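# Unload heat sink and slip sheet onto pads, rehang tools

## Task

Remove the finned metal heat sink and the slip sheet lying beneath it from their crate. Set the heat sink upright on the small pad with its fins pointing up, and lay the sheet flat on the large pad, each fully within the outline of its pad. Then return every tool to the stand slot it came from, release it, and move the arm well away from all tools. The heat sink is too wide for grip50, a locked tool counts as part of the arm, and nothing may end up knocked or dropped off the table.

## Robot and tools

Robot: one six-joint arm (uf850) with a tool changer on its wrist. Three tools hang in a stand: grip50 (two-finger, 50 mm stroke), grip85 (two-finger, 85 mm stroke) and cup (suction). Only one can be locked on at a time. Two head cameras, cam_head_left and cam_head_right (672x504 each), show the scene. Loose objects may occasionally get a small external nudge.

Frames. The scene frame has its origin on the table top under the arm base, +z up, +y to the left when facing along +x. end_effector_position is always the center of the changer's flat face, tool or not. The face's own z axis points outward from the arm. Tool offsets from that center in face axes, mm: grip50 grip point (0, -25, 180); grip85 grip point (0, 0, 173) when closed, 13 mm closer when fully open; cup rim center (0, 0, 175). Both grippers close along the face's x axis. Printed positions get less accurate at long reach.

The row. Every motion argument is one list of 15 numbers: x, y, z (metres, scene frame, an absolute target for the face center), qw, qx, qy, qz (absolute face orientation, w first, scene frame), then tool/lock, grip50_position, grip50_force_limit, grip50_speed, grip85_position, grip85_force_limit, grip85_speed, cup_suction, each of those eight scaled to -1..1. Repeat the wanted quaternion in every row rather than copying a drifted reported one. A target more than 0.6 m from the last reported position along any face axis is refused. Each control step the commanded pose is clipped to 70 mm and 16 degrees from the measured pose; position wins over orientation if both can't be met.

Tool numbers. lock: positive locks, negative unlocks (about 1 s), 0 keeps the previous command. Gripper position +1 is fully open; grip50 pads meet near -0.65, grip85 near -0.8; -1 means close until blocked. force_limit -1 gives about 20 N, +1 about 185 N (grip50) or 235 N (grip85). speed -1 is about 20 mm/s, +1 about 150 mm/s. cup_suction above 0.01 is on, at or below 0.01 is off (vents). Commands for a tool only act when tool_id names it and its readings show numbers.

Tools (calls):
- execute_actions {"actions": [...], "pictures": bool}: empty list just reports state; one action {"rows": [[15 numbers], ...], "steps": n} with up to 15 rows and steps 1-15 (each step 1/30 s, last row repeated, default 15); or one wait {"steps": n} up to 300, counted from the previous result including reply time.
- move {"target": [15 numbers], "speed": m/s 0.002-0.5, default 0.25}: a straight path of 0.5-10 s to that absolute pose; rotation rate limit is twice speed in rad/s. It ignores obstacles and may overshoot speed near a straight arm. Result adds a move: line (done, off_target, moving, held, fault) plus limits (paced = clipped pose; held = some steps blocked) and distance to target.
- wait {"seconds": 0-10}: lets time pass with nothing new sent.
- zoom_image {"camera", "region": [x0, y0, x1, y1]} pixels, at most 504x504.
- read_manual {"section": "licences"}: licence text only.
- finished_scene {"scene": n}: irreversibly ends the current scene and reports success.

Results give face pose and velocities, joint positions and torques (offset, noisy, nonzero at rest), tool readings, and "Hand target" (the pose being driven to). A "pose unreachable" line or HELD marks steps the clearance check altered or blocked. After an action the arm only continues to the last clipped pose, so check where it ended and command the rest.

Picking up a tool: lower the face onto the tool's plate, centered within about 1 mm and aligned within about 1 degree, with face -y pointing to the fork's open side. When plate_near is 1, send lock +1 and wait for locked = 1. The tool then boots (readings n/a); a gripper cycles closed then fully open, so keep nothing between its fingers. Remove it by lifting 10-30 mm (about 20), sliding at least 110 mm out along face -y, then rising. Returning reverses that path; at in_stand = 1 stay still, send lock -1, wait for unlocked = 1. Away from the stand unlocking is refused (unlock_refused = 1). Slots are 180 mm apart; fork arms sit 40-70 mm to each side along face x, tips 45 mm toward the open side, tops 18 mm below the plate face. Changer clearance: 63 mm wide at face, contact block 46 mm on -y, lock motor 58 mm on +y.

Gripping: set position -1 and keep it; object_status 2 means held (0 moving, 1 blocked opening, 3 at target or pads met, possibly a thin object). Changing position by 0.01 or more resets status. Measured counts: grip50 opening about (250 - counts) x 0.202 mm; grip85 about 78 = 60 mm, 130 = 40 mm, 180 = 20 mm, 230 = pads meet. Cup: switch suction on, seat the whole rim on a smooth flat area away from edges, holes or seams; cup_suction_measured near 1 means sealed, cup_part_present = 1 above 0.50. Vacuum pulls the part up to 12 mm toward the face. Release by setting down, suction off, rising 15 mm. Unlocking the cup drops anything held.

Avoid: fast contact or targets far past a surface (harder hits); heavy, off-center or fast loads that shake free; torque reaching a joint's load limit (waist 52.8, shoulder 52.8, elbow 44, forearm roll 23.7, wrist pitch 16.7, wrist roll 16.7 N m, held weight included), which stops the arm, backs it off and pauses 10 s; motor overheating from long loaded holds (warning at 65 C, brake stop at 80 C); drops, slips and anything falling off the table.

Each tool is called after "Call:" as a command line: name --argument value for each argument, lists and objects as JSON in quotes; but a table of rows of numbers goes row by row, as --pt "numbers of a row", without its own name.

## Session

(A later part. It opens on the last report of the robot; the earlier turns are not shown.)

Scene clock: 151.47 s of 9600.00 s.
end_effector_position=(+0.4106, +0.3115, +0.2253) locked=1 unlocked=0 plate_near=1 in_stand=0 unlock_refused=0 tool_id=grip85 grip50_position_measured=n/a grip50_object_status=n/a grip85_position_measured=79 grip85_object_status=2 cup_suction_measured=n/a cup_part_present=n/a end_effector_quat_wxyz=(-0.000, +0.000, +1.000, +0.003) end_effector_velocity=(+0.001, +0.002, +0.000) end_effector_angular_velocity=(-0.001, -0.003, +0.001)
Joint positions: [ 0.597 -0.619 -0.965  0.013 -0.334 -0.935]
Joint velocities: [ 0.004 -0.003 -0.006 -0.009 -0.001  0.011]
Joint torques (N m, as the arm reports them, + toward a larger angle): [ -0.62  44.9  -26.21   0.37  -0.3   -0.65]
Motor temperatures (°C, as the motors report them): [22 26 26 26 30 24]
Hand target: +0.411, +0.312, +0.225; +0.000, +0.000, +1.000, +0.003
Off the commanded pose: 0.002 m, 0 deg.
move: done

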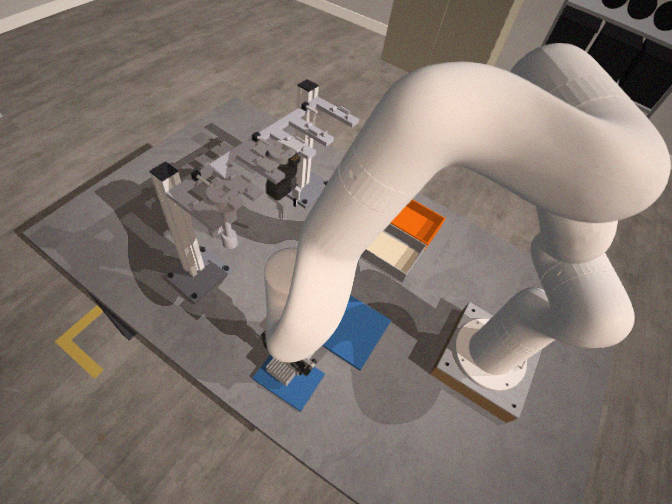

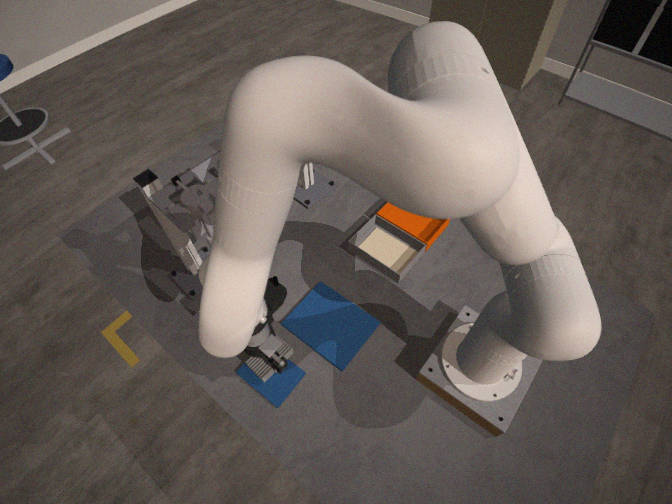

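Call:
move --target '[0.398,0.324,0.21,0,0.682,0.7314,0,0,1,0,0,-1,-0.4,-0.6,0]' --speed 0.3

Call:
zoom_image --camera "cam_head_left" --region '[230, 320, 340, 420]'

Call:
zoom_image --camera "cam_head_right" --region '[215, 320, 325, 420]'

Scene clock: 163.73 s of 9600.00 s.
end_effector_position=(+0.3980, +0.3241, +0.2100) locked=1 unlocked=0 plate_near=1 in_stand=0 unlock_refused=0 tool_id=grip85 grip50_position_measured=n/a grip50_object_status=n/a grip85_position_measured=79 grip85_object_status=2 cup_suction_measured=n/a cup_part_present=n/a end_effector_quat_wxyz=(-0.000, +0.682, +0.732, +0.000) end_effector_velocity=(-0.000, +0.000, -0.000) end_effector_angular_velocity=(-0.006, -0.004, -0.006)
Joint positions: [ 0.633 -0.649 -0.965  0.    -0.307  0.613]
Joint velocities: [ 0.003 -0.    -0.    -0.024 -0.001  0.032]
Joint torques (N m, as the arm reports them, + toward a larger angle): [ -1.56  44.86 -25.33   0.31  -0.29  -0.62]
Motor temperatures (°C, as the motors report them): [22 26 26 26 30 24]
Hand target: +0.398, +0.324, +0.210; -0.000, +0.682, +0.731, +0.000
Off the commanded pose: 0.000 m, 0 deg.
move: done

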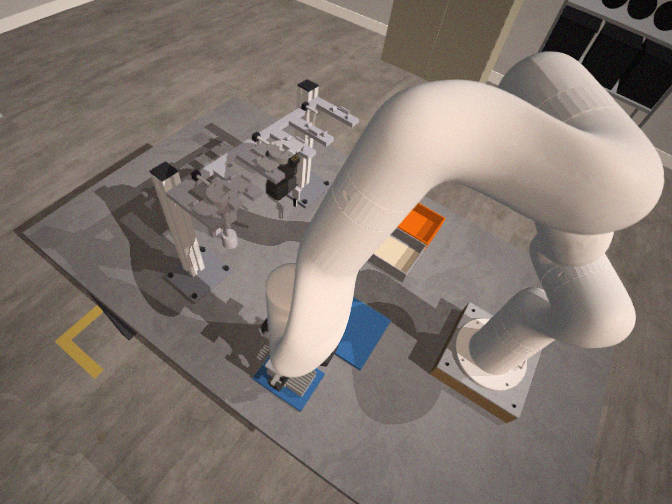

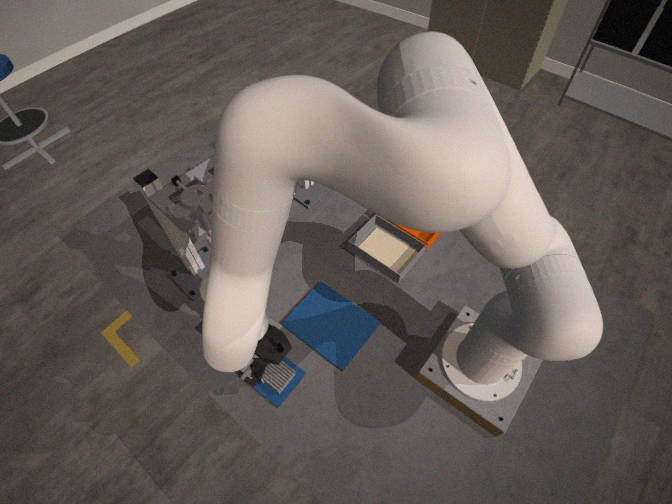

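Region (230, 320, 340, 420) of cam_head_left's 672x504 image, scaled by 4.582, with more detail than that image has; it fills the top 458 rows of this view, and the rest is white.

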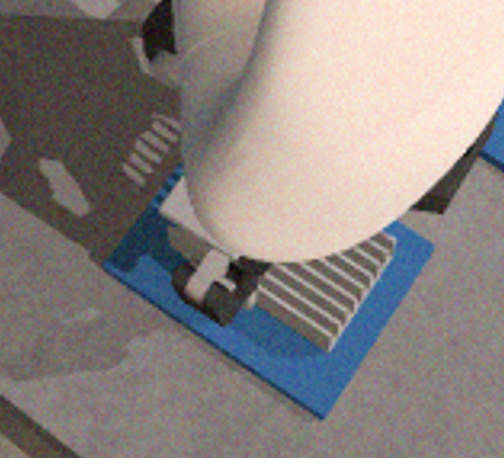

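Region (215, 320, 325, 420) of cam_head_right's 672x504 image, scaled by 4.582, with more detail than that image has; it fills the top 458 rows of this view, and the rest is white.

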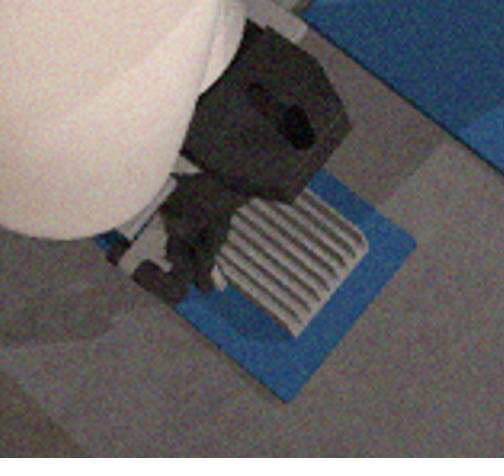

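Call:
move --target '[0.404,0.324,0.198,0,0.682,0.7314,0,0,1,0,0,-1,-0.4,-0.6,0]' --speed 0.01

Call:
zoom_image --camera "cam_head_left" --region '[230, 320, 340, 420]'

Scene clock: 168.67 s of 9600.00 s.
end_effector_position=(+0.4035, +0.3244, +0.2037) locked=1 unlocked=0 plate_near=1 in_stand=0 unlock_refused=0 tool_id=grip85 grip50_position_measured=n/a grip50_object_status=n/a grip85_position_measured=79 grip85_object_status=2 cup_suction_measured=n/a cup_part_present=n/a end_effector_quat_wxyz=(-0.000, +0.682, +0.732, -0.003) end_effector_velocity=(+0.004, -0.000, -0.001) end_effector_angular_velocity=(+0.011, -0.018, +0.014)
Joint positions: [ 0.627 -0.671 -0.983 -0.002 -0.31   0.609]
Joint velocities: [-0.005 -0.001  0.001 -0.01   0.023 -0.009]
Joint torques (N m, as the arm reports them, + toward a larger angle): [-19.37  -6.97  -8.43  -3.     9.35  -0.83]
Motor temperatures (°C, as the motors report them): [22 26 26 26 30 24]
Hand target: +0.404, +0.324, +0.198; -0.000, +0.682, +0.731, -0.000
Off the commanded pose: 0.006 m, 0 deg.
move: off_target

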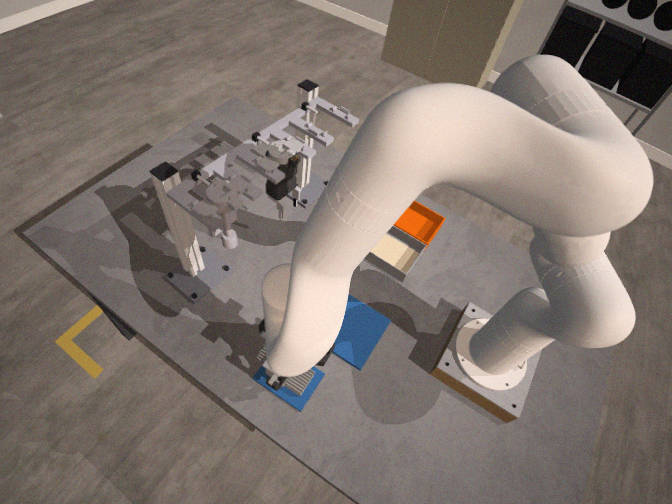

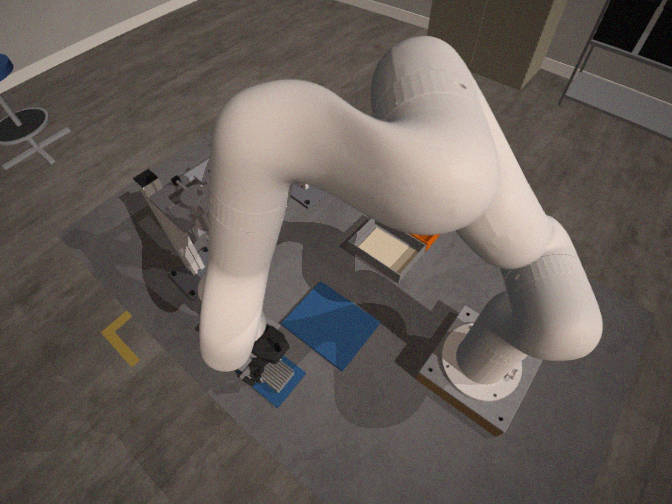

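Region (230, 320, 340, 420) of cam_head_left's 672x504 image, scaled by 4.582, with more detail than that image has; it fills the top 458 rows of this view, and the rest is white.

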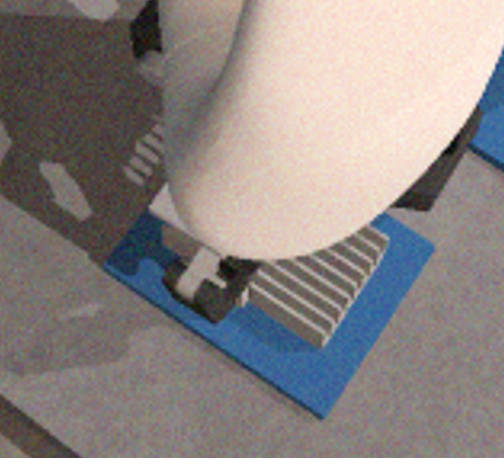

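Pressing hard; release.

Call:
move --target '[0.4035,0.3244,0.2045,0,0.682,0.7314,0,0,1,0,0,1,-0.4,0.5,0]' --speed 0.01

Call:
move --target '[0.4035,0.3244,0.27,0,0.682,0.7314,0,0,1,0,0,1,-0.4,0.5,0]' --speed 0.15

Call:
move --target '[0.50,-0.1539,0.385,0,0.7224,0.6915,0,0,1,0,0,1,-0.4,0.5,0]' --speed 0.3

Call:
move --target '[0.6436,-0.1602,0.385,0,0.7224,0.6915,0,0,1,0,0,1,-0.4,0.5,0]' --speed 0.08

Call:
move --target '[0.6436,-0.1602,0.364,0,0.7224,0.6915,0,0,1,0,0,1,-0.4,0.5,0]' --speed 0.015

Scene clock: 173.93 s of 9600.00 s.
end_effector_position=(+0.4035, +0.3243, +0.2044) locked=1 unlocked=0 plate_near=1 in_stand=0 unlock_refused=0 tool_id=grip85 grip50_position_measured=n/a grip50_object_status=n/a grip85_position_measured=3 grip85_object_status=3 cup_suction_measured=n/a cup_part_present=n/a end_effector_quat_wxyz=(-0.000, +0.682, +0.731, -0.000) end_effector_velocity=(-0.000, +0.000, +0.000) end_effector_angular_velocity=(+0.000, -0.000, +0.000)
Joint positions: [ 0.627 -0.668 -0.98  -0.003 -0.304  0.611]
Joint velocities: [0.001 0.001 0.    0.    0.    0.   ]
Joint torques (N m, as the arm reports them, + toward a larger angle): [ -1.55  44.35 -24.68   0.27  -0.28  -0.66]
Motor temperatures (°C, as the motors report them): [22 26 26 26 30 24]
Hand target: +0.403, +0.324, +0.205; +0.000, +0.682, +0.731, -0.000
Off the commanded pose: 0.000 m, 0 deg.
move: done

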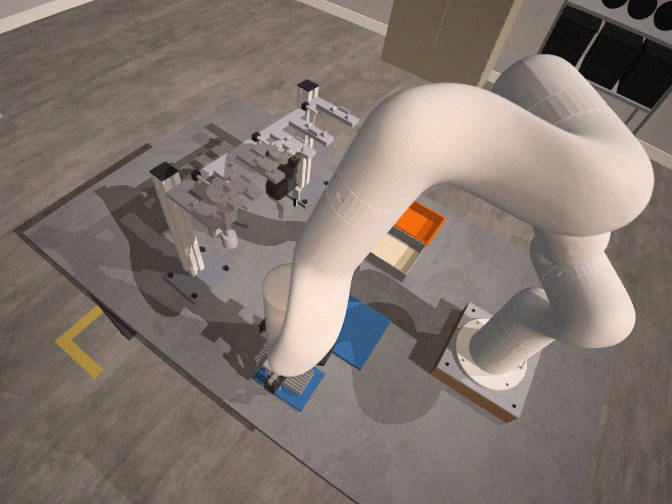

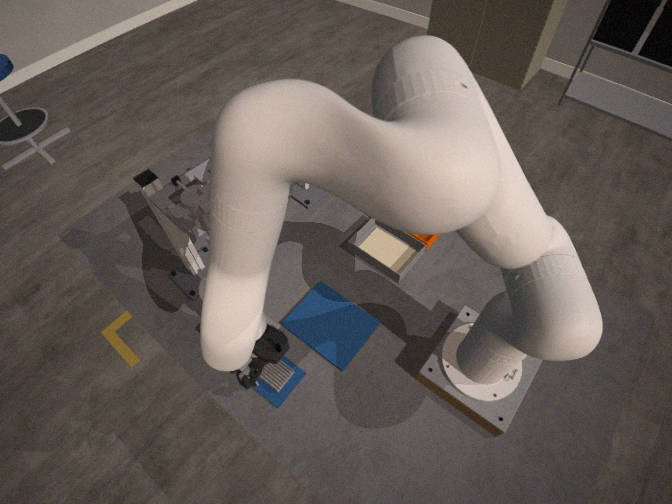

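Scene clock: 174.83 s of 9600.00 s.
end_effector_position=(+0.4032, +0.3241, +0.2697) locked=1 unlocked=0 plate_near=1 in_stand=0 unlock_refused=0 tool_id=grip85 grip50_position_measured=n/a grip50_object_status=n/a grip85_position_measured=3 grip85_object_status=3 cup_suction_measured=n/a cup_part_present=n/a end_effector_quat_wxyz=(+0.000, +0.682, +0.731, -0.000) end_effector_velocity=(+0.000, +0.000, +0.002) end_effector_angular_velocity=(+0.001, -0.001, -0.001)
Joint positions: [ 0.627 -0.535 -0.969 -0.003 -0.426  0.611]
Joint velocities: [ 0.     0.004 -0.001 -0.    -0.003  0.001]
Joint torques (N m, as the arm reports them, + toward a larger angle): [ -1.17  42.88 -27.55   0.27  -0.25  -0.66]
Motor temperatures (°C, as the motors report them): [22 26 26 26 30 24]
Hand target: +0.403, +0.324, +0.270; +0.000, +0.682, +0.731, -0.000
Off the commanded pose: 0.001 m, 0 deg.
move: done

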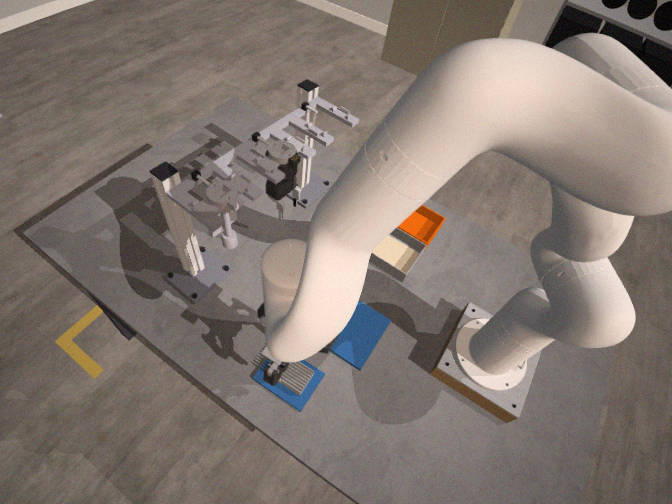

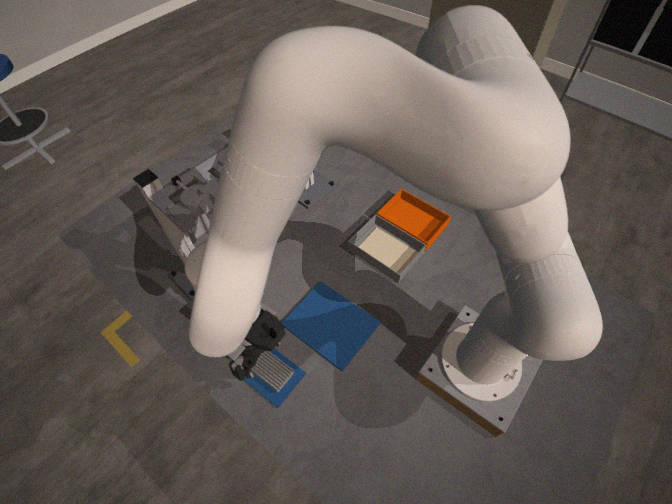

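Scene clock: 177.07 s of 9600.00 s.
end_effector_position=(+0.4988, -0.1552, +0.3851) locked=1 unlocked=0 plate_near=1 in_stand=0 unlock_refused=0 tool_id=grip85 grip50_position_measured=n/a grip50_object_status=n/a grip85_position_measured=3 grip85_object_status=3 cup_suction_measured=n/a cup_part_present=n/a end_effector_quat_wxyz=(+0.002, +0.722, +0.692, -0.002) end_effector_velocity=(+0.001, -0.003, +0.000) end_effector_angular_velocity=(+0.001, -0.001, -0.003)
Joint positions: [-0.357 -0.358 -1.031  0.001 -0.667 -0.263]
Joint velocities: [-0.005 -0.003 -0.005  0.002 -0.001 -0.004]
Joint torques (N m, as the arm reports them, + toward a larger angle): [ -1.7   39.68 -32.99   0.44  -0.27  -0.62]
Motor temperatures (°C, as the motors report them): [22 26 26 26 30 24]
Hand target: +0.499, -0.156, +0.385; +0.002, +0.723, +0.691, -0.002
Off the commanded pose: 0.002 m, 0 deg.
move: done

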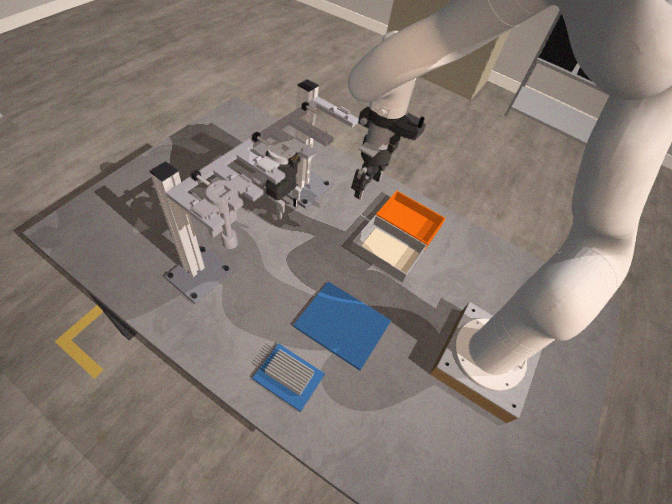

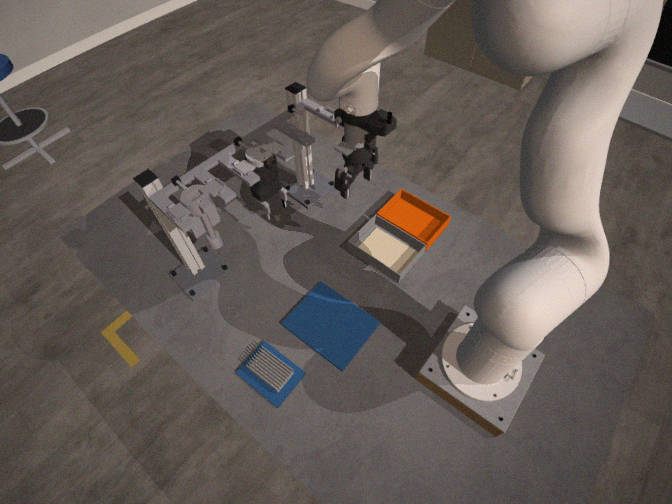

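Scene clock: 179.30 s of 9600.00 s.
end_effector_position=(+0.6433, -0.1603, +0.3856) locked=1 unlocked=0 plate_near=1 in_stand=0 unlock_refused=0 tool_id=grip85 grip50_position_measured=n/a grip50_object_status=n/a grip85_position_measured=3 grip85_object_status=3 cup_suction_measured=n/a cup_part_present=n/a end_effector_quat_wxyz=(+0.000, +0.723, +0.691, +0.000) end_effector_velocity=(+0.001, -0.000, +0.000) end_effector_angular_velocity=(-0.000, +0.000, -0.001)
Joint positions: [-0.3   -0.677 -1.508  0.009 -0.825 -0.211]
Joint velocities: [ 0.    -0.003 -0.006 -0.    -0.003  0.002]
Joint torques (N m, as the arm reports them, + toward a larger angle): [ -1.96  53.28 -34.75   0.77  -0.29  -0.65]
Motor temperatures (°C, as the motors report them): [22 26 26 26 30 24]
Hand target: +0.643, -0.160, +0.386; +0.000, +0.722, +0.691, +0.000
Off the commanded pose: 0.001 m, 0 deg.
move: done

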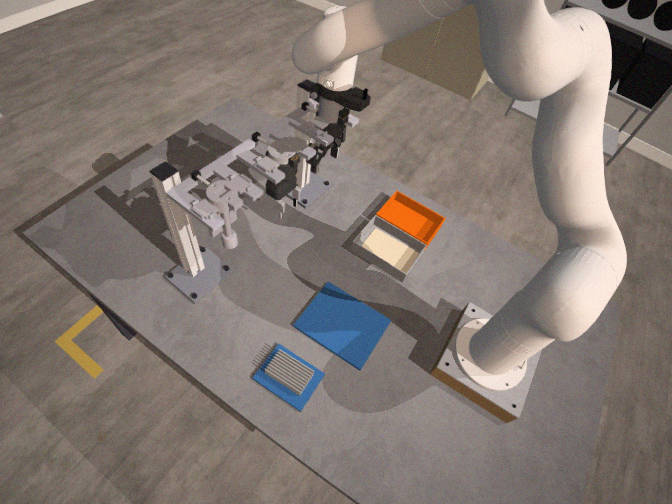

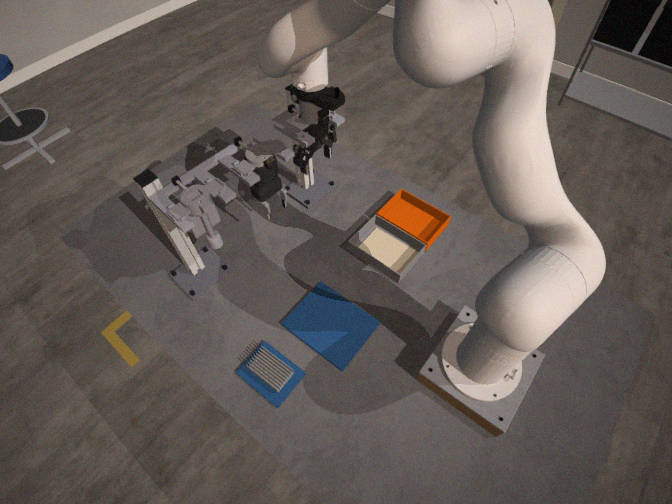

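Scene clock: 180.97 s of 9600.00 s.
end_effector_position=(+0.6441, -0.1603, +0.3650) locked=1 unlocked=0 plate_near=1 in_stand=1 unlock_refused=0 tool_id=grip85 grip50_position_measured=n/a grip50_object_status=n/a grip85_position_measured=3 grip85_object_status=3 cup_suction_measured=n/a cup_part_present=n/a end_effector_quat_wxyz=(+0.001, +0.722, +0.691, +0.000) end_effector_velocity=(-0.000, +0.000, -0.000) end_effector_angular_velocity=(-0.001, +0.000, +0.002)
Joint positions: [-0.299 -0.701 -1.496  0.009 -0.788 -0.211]
Joint velocities: [ 0.    -0.     0.    -0.001  0.    -0.001]
Joint torques (N m, as the arm reports them, + toward a larger angle): [ -2.62  46.29 -26.37   0.3   -1.98  -1.11]
Motor temperatures (°C, as the motors report them): [22 26 26 26 30 24]
Hand target: +0.644, -0.160, +0.364; -0.000, +0.722, +0.692, +0.000
Off the commanded pose: 0.001 m, 0 deg.
move: done

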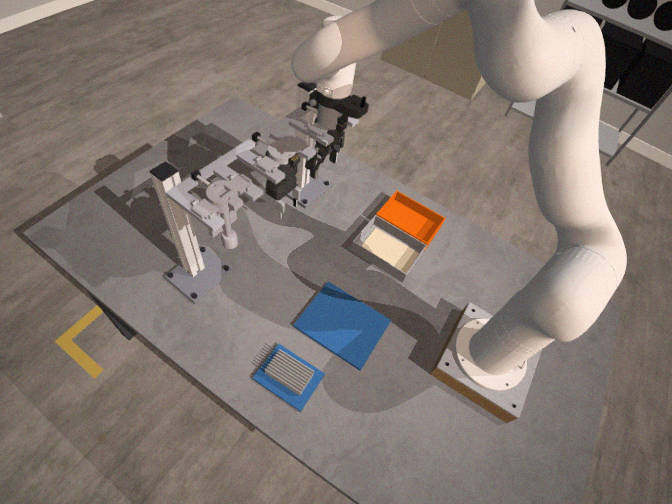

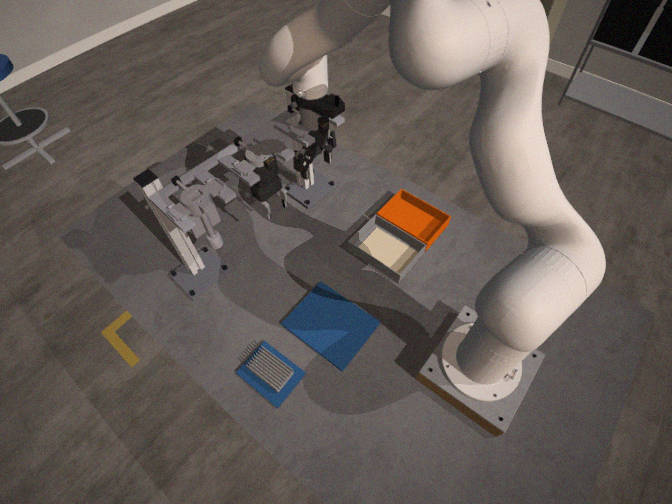

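Call:
execute_actions --actions '[{"rows":[[0.644,-0.1602,0.364,0,0.7224,0.6915,0,-1,1,0,0,1,-0.4,0.5,0]],"steps":15}]' --pictures false

Call:
execute_actions --actions '[{"steps":25}]' --pictures false

Call:
zoom_image --camera "cam_head_left" --region '[230, 320, 340, 420]'

Scene clock: 183.90 s of 9600.00 s.
end_effector_position=(+0.6439, -0.1602, +0.3642) locked=0 unlocked=0 plate_near=1 in_stand=1 unlock_refused=0 tool_id=none grip50_position_measured=n/a grip50_object_status=n/a grip85_position_measured=n/a grip85_object_status=n/a cup_suction_measured=n/a cup_part_present=n/a end_effector_quat_wxyz=(-0.000, +0.722, +0.692, -0.000) end_effector_velocity=(+0.000, -0.000, -0.000) end_effector_angular_velocity=(-0.001, -0.001, -0.002)
Joint positions: [-0.299 -0.702 -1.496  0.009 -0.789 -0.211]
Joint velocities: [ 0.    -0.     0.    -0.001  0.001  0.003]
Joint torques (N m, as the arm reports them, + toward a larger angle): [ -2.08  23.81 -14.14   0.69  -0.07  -0.66]
Motor temperatures (°C, as the motors report them): [22 26 26 26 30 24]
Hand target: +0.644, -0.160, +0.364; -0.000, +0.722, +0.691, +0.000
Off the commanded pose: 0.000 m, 0 deg.
Steps of this call (steps 1 to 73: nothing new was sent; steps 74 to 88: all 15 steps of this action). Readings (end_effector_position | what the end effector reports):
74: (+0.6438, -0.1602, +0.3642) | locked=1 unlocked=0 plate_near=1 in_stand=1 unlock_refused=0 tool_id=grip85 grip50_position_measured=n/a grip50_object_status=n/a grip85_position_measured=3 grip85_object_status=3 cup_suction_measured=n/a cup_part_present=n/a
75: (+0.6438, -0.1602, +0.3642) | locked=1 unlocked=0 plate_near=1 in_stand=1 unlock_refused=0 tool_id=grip85 grip50_position_measured=n/a grip50_object_status=n/a grip85_position_measured=3 grip85_object_status=3 cup_suction_measured=n/a cup_part_present=n/a
77: (+0.6438, -0.1602, +0.3642) | locked=1 unlocked=0 plate_near=1 in_stand=1 unlock_refused=0 tool_id=grip85 grip50_position_measured=n/a grip50_object_status=n/a grip85_position_measured=3 grip85_object_status=3 cup_suction_measured=n/a cup_part_present=n/a
81: (+0.6438, -0.1602, +0.3642) | locked=0 unlocked=0 plate_near=1 in_stand=1 unlock_refused=0 tool_id=none grip50_position_measured=n/a grip50_object_status=n/a grip85_position_measured=n/a grip85_object_status=n/a cup_suction_measured=n/a cup_part_present=n/a
88: the state above

Scene clock: 184.73 s of 9600.00 s.
end_effector_position=(+0.6440, -0.1602, +0.3642) locked=0 unlocked=1 plate_near=1 in_stand=1 unlock_refused=0 tool_id=none grip50_position_measured=n/a grip50_object_status=n/a grip85_position_measured=n/a grip85_object_status=n/a cup_suction_measured=n/a cup_part_present=n/a end_effector_quat_wxyz=(+0.000, +0.722, +0.691, +0.000) end_effector_velocity=(-0.000, +0.000, -0.000) end_effector_angular_velocity=(+0.001, +0.001, -0.001)
Joint positions: [-0.299 -0.702 -1.496  0.009 -0.788 -0.211]
Joint velocities: [ 0.     0.     0.     0.001 -0.001  0.   ]
Joint torques (N m, as the arm reports them, + toward a larger angle): [ -2.03  24.74 -15.18   0.66   0.32  -0.62]
Motor temperatures (°C, as the motors report them): [22 26 26 26 30 24]
Hand target: +0.644, -0.160, +0.364; -0.000, +0.722, +0.691, +0.000
Off the commanded pose: 0.000 m, 0 deg.
Steps of this call (steps 1 to 25: nothing new was sent). Readings (end_effector_position | what the end effector reports):
1: (+0.6439, -0.1602, +0.3642) | locked=0 unlocked=0 plate_near=1 in_stand=1 unlock_refused=0 tool_id=none grip50_position_measured=n/a grip50_object_status=n/a grip85_position_measured=n/a grip85_object_status=n/a cup_suction_measured=n/a cup_part_present=n/a
2: (+0.6439, -0.1602, +0.3642) | locked=0 unlocked=0 plate_near=1 in_stand=1 unlock_refused=0 tool_id=none grip50_position_measured=n/a grip50_object_status=n/a grip85_position_measured=n/a grip85_object_status=n/a cup_suction_measured=n/a cup_part_present=n/a
4: (+0.6439, -0.1602, +0.3642) | locked=0 unlocked=0 plate_near=1 in_stand=1 unlock_refused=0 tool_id=none grip50_position_measured=n/a grip50_object_status=n/a grip85_position_measured=n/a grip85_object_status=n/a cup_suction_measured=n/a cup_part_present=n/a
8: (+0.6439, -0.1602, +0.3642) | locked=0 unlocked=0 plate_near=1 in_stand=1 unlock_refused=0 tool_id=none grip50_position_measured=n/a grip50_object_status=n/a grip85_position_measured=n/a grip85_object_status=n/a cup_suction_measured=n/a cup_part_present=n/a
25: the state above

Region (230, 320, 340, 420) of cam_head_left's 672x504 image, scaled by 4.582, with more detail than that image has; it fills the top 458 rows of this view, and the rest is white.

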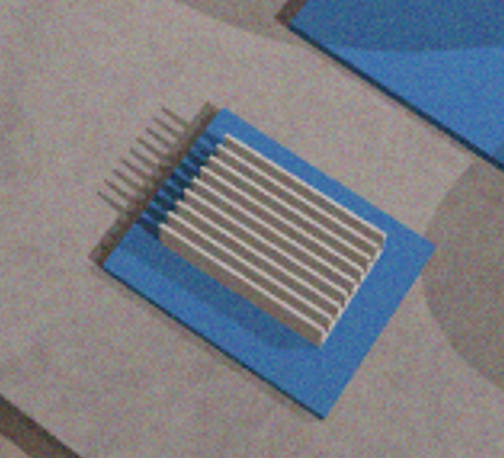

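Good. To the cup. Reported z may differ there, so approach with care.

Call:
move --target '[0.644,-0.1602,0.40,0,0.7224,0.6915,0,0,1,0,0,1,0,0,0]' --speed 0.06

Call:
move --target '[0.6595,0.1995,0.40,0,0.7224,0.6915,0,0,1,0,0,1,0,0,0]' --speed 0.25

Call:
move --target '[0.6595,0.1995,0.378,0,0.7224,0.6915,0,0,1,0,0,1,0,0,0]' --speed 0.02

Call:
zoom_image --camera "cam_head_left" --region '[170, 150, 270, 225]'

Call:
zoom_image --camera "cam_head_right" --region '[145, 150, 245, 225]'

Scene clock: 190.57 s of 9600.00 s.
end_effector_position=(+0.6438, -0.1602, +0.3998) locked=0 unlocked=1 plate_near=0 in_stand=0 unlock_refused=0 tool_id=none grip50_position_measured=n/a grip50_object_status=n/a grip85_position_measured=n/a grip85_object_status=n/a cup_suction_measured=n/a cup_part_present=n/a end_effector_quat_wxyz=(-0.000, +0.722, +0.691, -0.000) end_effector_velocity=(+0.000, +0.000, +0.002) end_effector_angular_velocity=(+0.001, -0.000, -0.002)
Joint positions: [-0.299 -0.664 -1.521  0.008 -0.852 -0.21 ]
Joint velocities: [ 0.     0.001 -0.002  0.001 -0.003  0.001]
Joint torques (N m, as the arm reports them, + toward a larger angle): [ -1.43  45.12 -28.77   0.84  -0.2   -0.59]
Motor temperatures (°C, as the motors report them): [22 26 26 26 30 24]
Hand target: +0.644, -0.160, +0.400; +0.000, +0.722, +0.691, -0.000
Off the commanded pose: 0.000 m, 0 deg.
move: done

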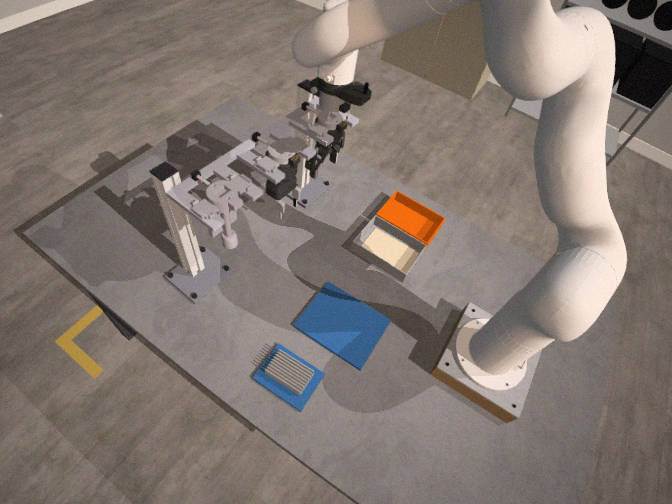

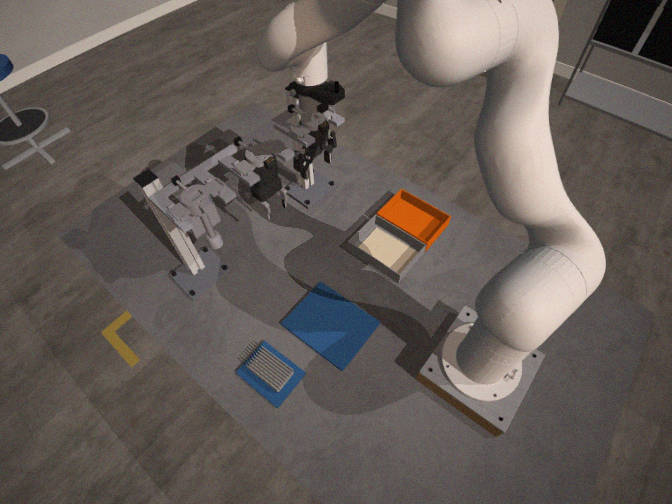

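Scene clock: 192.57 s of 9600.00 s.
end_effector_position=(+0.6601, +0.1996, +0.4001) locked=0 unlocked=1 plate_near=0 in_stand=0 unlock_refused=0 tool_id=none grip50_position_measured=n/a grip50_object_status=n/a grip85_position_measured=n/a grip85_object_status=n/a cup_suction_measured=n/a cup_part_present=n/a end_effector_quat_wxyz=(-0.001, +0.723, +0.691, +0.002) end_effector_velocity=(+0.000, +0.002, -0.000) end_effector_angular_velocity=(+0.001, +0.000, +0.002)
Joint positions: [ 0.241 -0.725 -1.623  0.007 -0.888  0.331]
Joint velocities: [ 0.003 -0.002 -0.004  0.001 -0.001  0.001]
Joint torques (N m, as the arm reports them, + toward a larger angle): [ -1.55  46.3  -29.09   0.5   -0.24  -0.64]
Motor temperatures (°C, as the motors report them): [22 26 26 26 30 24]
Hand target: +0.660, +0.200, +0.400; -0.001, +0.722, +0.691, +0.002
Off the commanded pose: 0.001 m, 0 deg.
move: done

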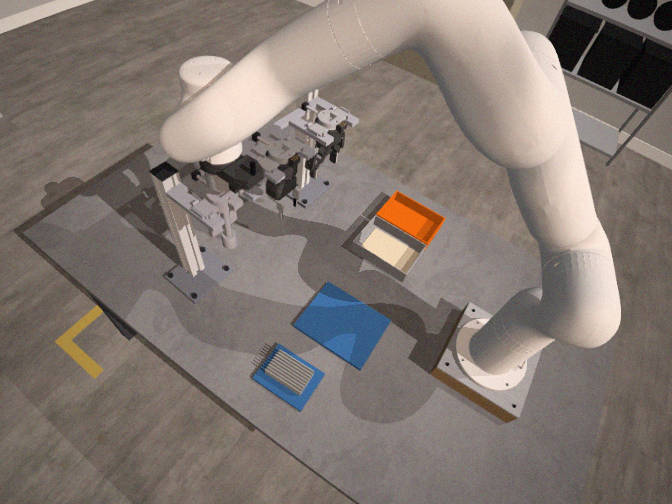

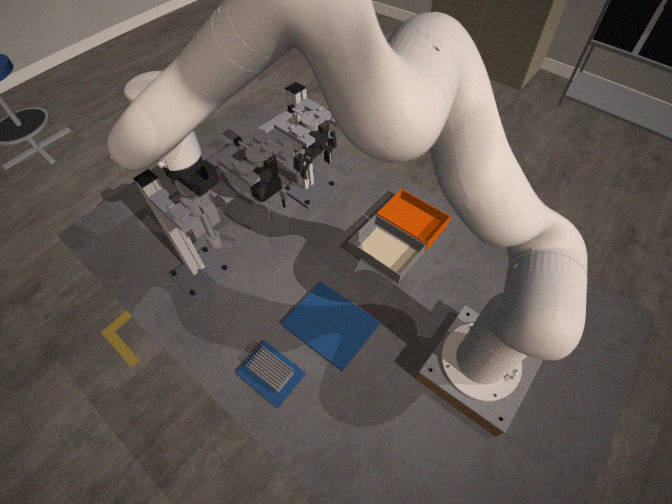

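Scene clock: 193.93 s of 9600.00 s.
end_effector_position=(+0.6596, +0.1995, +0.3781) locked=0 unlocked=1 plate_near=0 in_stand=0 unlock_refused=0 tool_id=none grip50_position_measured=n/a grip50_object_status=n/a grip85_position_measured=n/a grip85_object_status=n/a cup_suction_measured=n/a cup_part_present=n/a end_effector_quat_wxyz=(-0.000, +0.722, +0.692, +0.000) end_effector_velocity=(+0.000, -0.000, -0.001) end_effector_angular_velocity=(-0.000, -0.002, +0.000)
Joint positions: [ 0.241 -0.746 -1.605  0.003 -0.851  0.333]
Joint velocities: [-0.    -0.001  0.    -0.001  0.003  0.   ]
Joint torques (N m, as the arm reports them, + toward a larger angle): [ -2.05  47.12 -29.06   0.59  -0.23  -0.61]
Motor temperatures (°C, as the motors report them): [22 26 26 26 30 24]
Hand target: +0.660, +0.200, +0.378; -0.000, +0.722, +0.692, +0.000
Off the commanded pose: 0.000 m, 0 deg.
move: done

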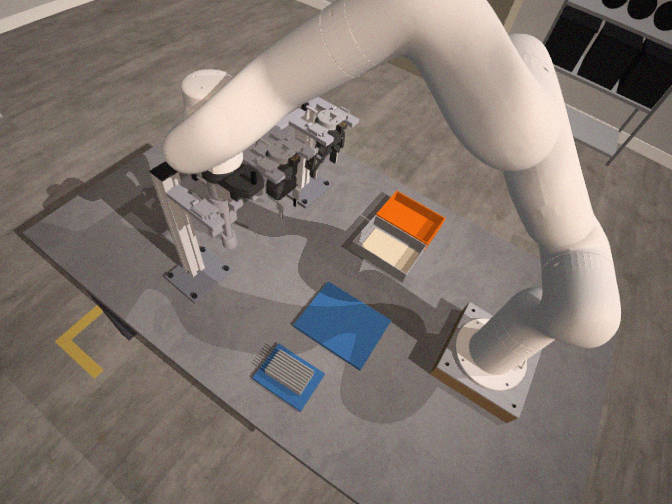

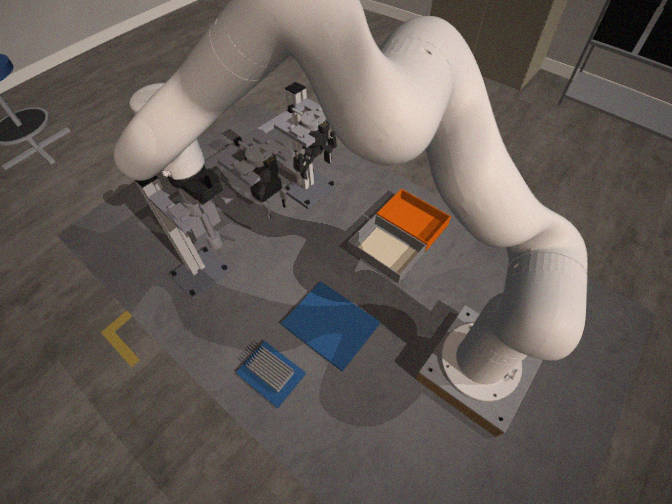

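Region (170, 150, 270, 225) of cam_head_left's 672x504 image, scaled by 5.040, with more detail than that image has; it fills the top 378 rows of this view, and the rest is white.

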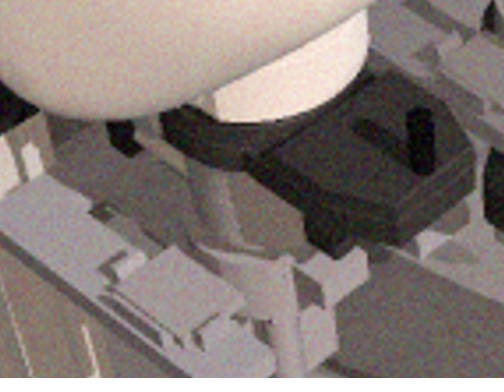

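Region (145, 150, 245, 225) of cam_head_right's 672x504 image, scaled by 5.040, with more detail than that image has; it fills the top 378 rows of this view, and the rest is white.

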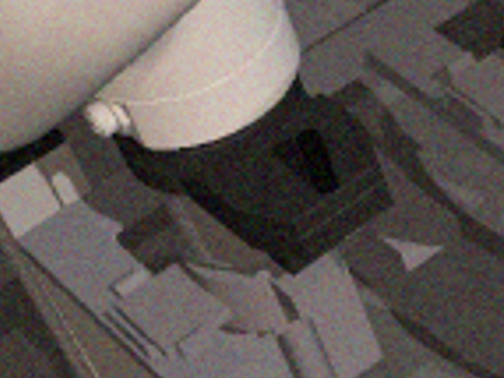

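Call:
move --target '[0.6595,0.1995,0.370,0,0.7224,0.6915,0,0,1,0,0,1,0,0,0]' --speed 0.008

Scene clock: 196.37 s of 9600.00 s.
end_effector_position=(+0.6609, +0.1999, +0.3748) locked=0 unlocked=1 plate_near=0 in_stand=0 unlock_refused=0 tool_id=none grip50_position_measured=n/a grip50_object_status=n/a grip85_position_measured=n/a grip85_object_status=n/a cup_suction_measured=n/a cup_part_present=n/a end_effector_quat_wxyz=(+0.002, +0.722, +0.691, +0.004) end_effector_velocity=(+0.001, +0.000, +0.000) end_effector_angular_velocity=(+0.001, -0.005, -0.000)
Joint positions: [ 0.241 -0.749 -1.603  0.003 -0.837  0.334]
Joint velocities: [ 0.     0.001 -0.    -0.001  0.004  0.002]
Joint torques (N m, as the arm reports them, + toward a larger angle): [-2.26 14.93 -6.59  0.68  1.42 -0.71]
Motor temperatures (°C, as the motors report them): [22 26 26 26 30 24]
Hand target: +0.660, +0.200, +0.370; -0.000, +0.722, +0.691, +0.000
Off the commanded pose: 0.005 m, 0 deg.
move: off_target

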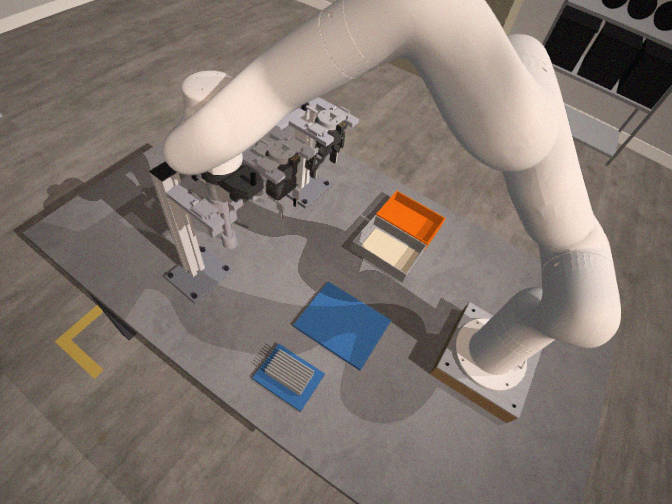

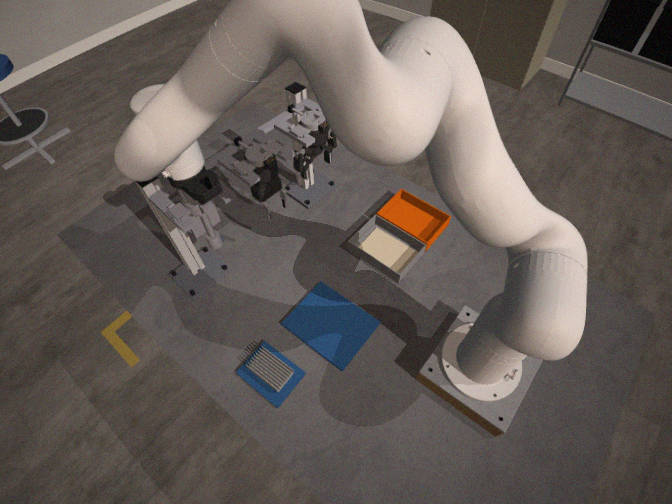

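Call:
move --target '[0.6595,0.1995,0.392,0,0.7224,0.6915,0,0,1,0,0,1,0,0,0]' --speed 0.03

Call:
zoom_image --camera "cam_head_left" --region '[185, 160, 265, 220]'

Call:
zoom_image --camera "cam_head_right" --region '[160, 160, 240, 220]'

Scene clock: 201.87 s of 9600.00 s.
end_effector_position=(+0.6594, +0.1995, +0.3918) locked=0 unlocked=1 plate_near=0 in_stand=0 unlock_refused=0 tool_id=none grip50_position_measured=n/a grip50_object_status=n/a grip85_position_measured=n/a grip85_object_status=n/a cup_suction_measured=n/a cup_part_present=n/a end_effector_quat_wxyz=(-0.000, +0.722, +0.691, -0.000) end_effector_velocity=(-0.000, +0.000, +0.001) end_effector_angular_velocity=(+0.001, +0.000, -0.000)
Joint positions: [ 0.241 -0.732 -1.614  0.003 -0.875  0.334]
Joint velocities: [ 0.     0.001 -0.001  0.002 -0.002 -0.001]
Joint torques (N m, as the arm reports them, + toward a larger angle): [ -2.47  47.52 -29.01   0.66  -0.23  -0.62]
Motor temperatures (°C, as the motors report them): [22 26 26 26 30 24]
Hand target: +0.659, +0.199, +0.392; +0.000, +0.722, +0.691, -0.000
Off the commanded pose: 0.000 m, 0 deg.
move: done

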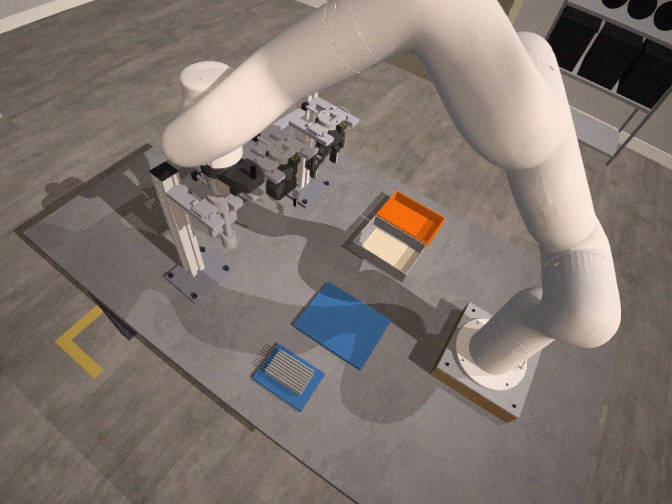

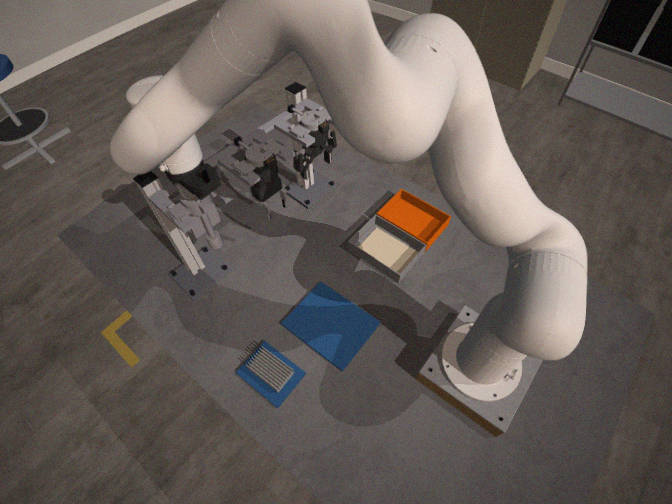

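Region (185, 160, 265, 220) of cam_head_left's 672x504 image, scaled by 6.300, with more detail than that image has; it fills the top 378 rows of this view, and the rest is white.

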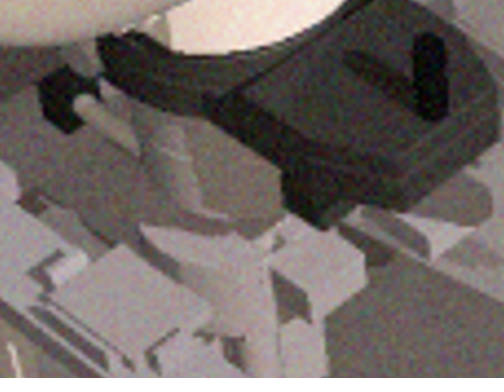

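Region (160, 160, 240, 220) of cam_head_right's 672x504 image, scaled by 6.300, with more detail than that image has; it fills the top 378 rows of this view, and the rest is white.

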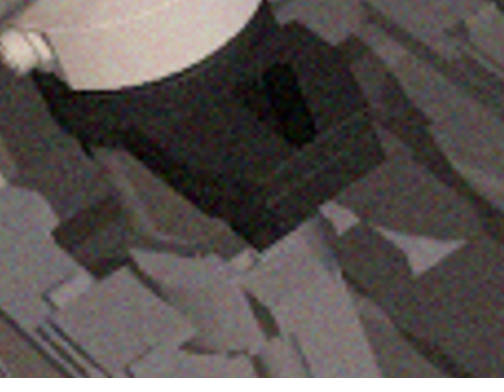

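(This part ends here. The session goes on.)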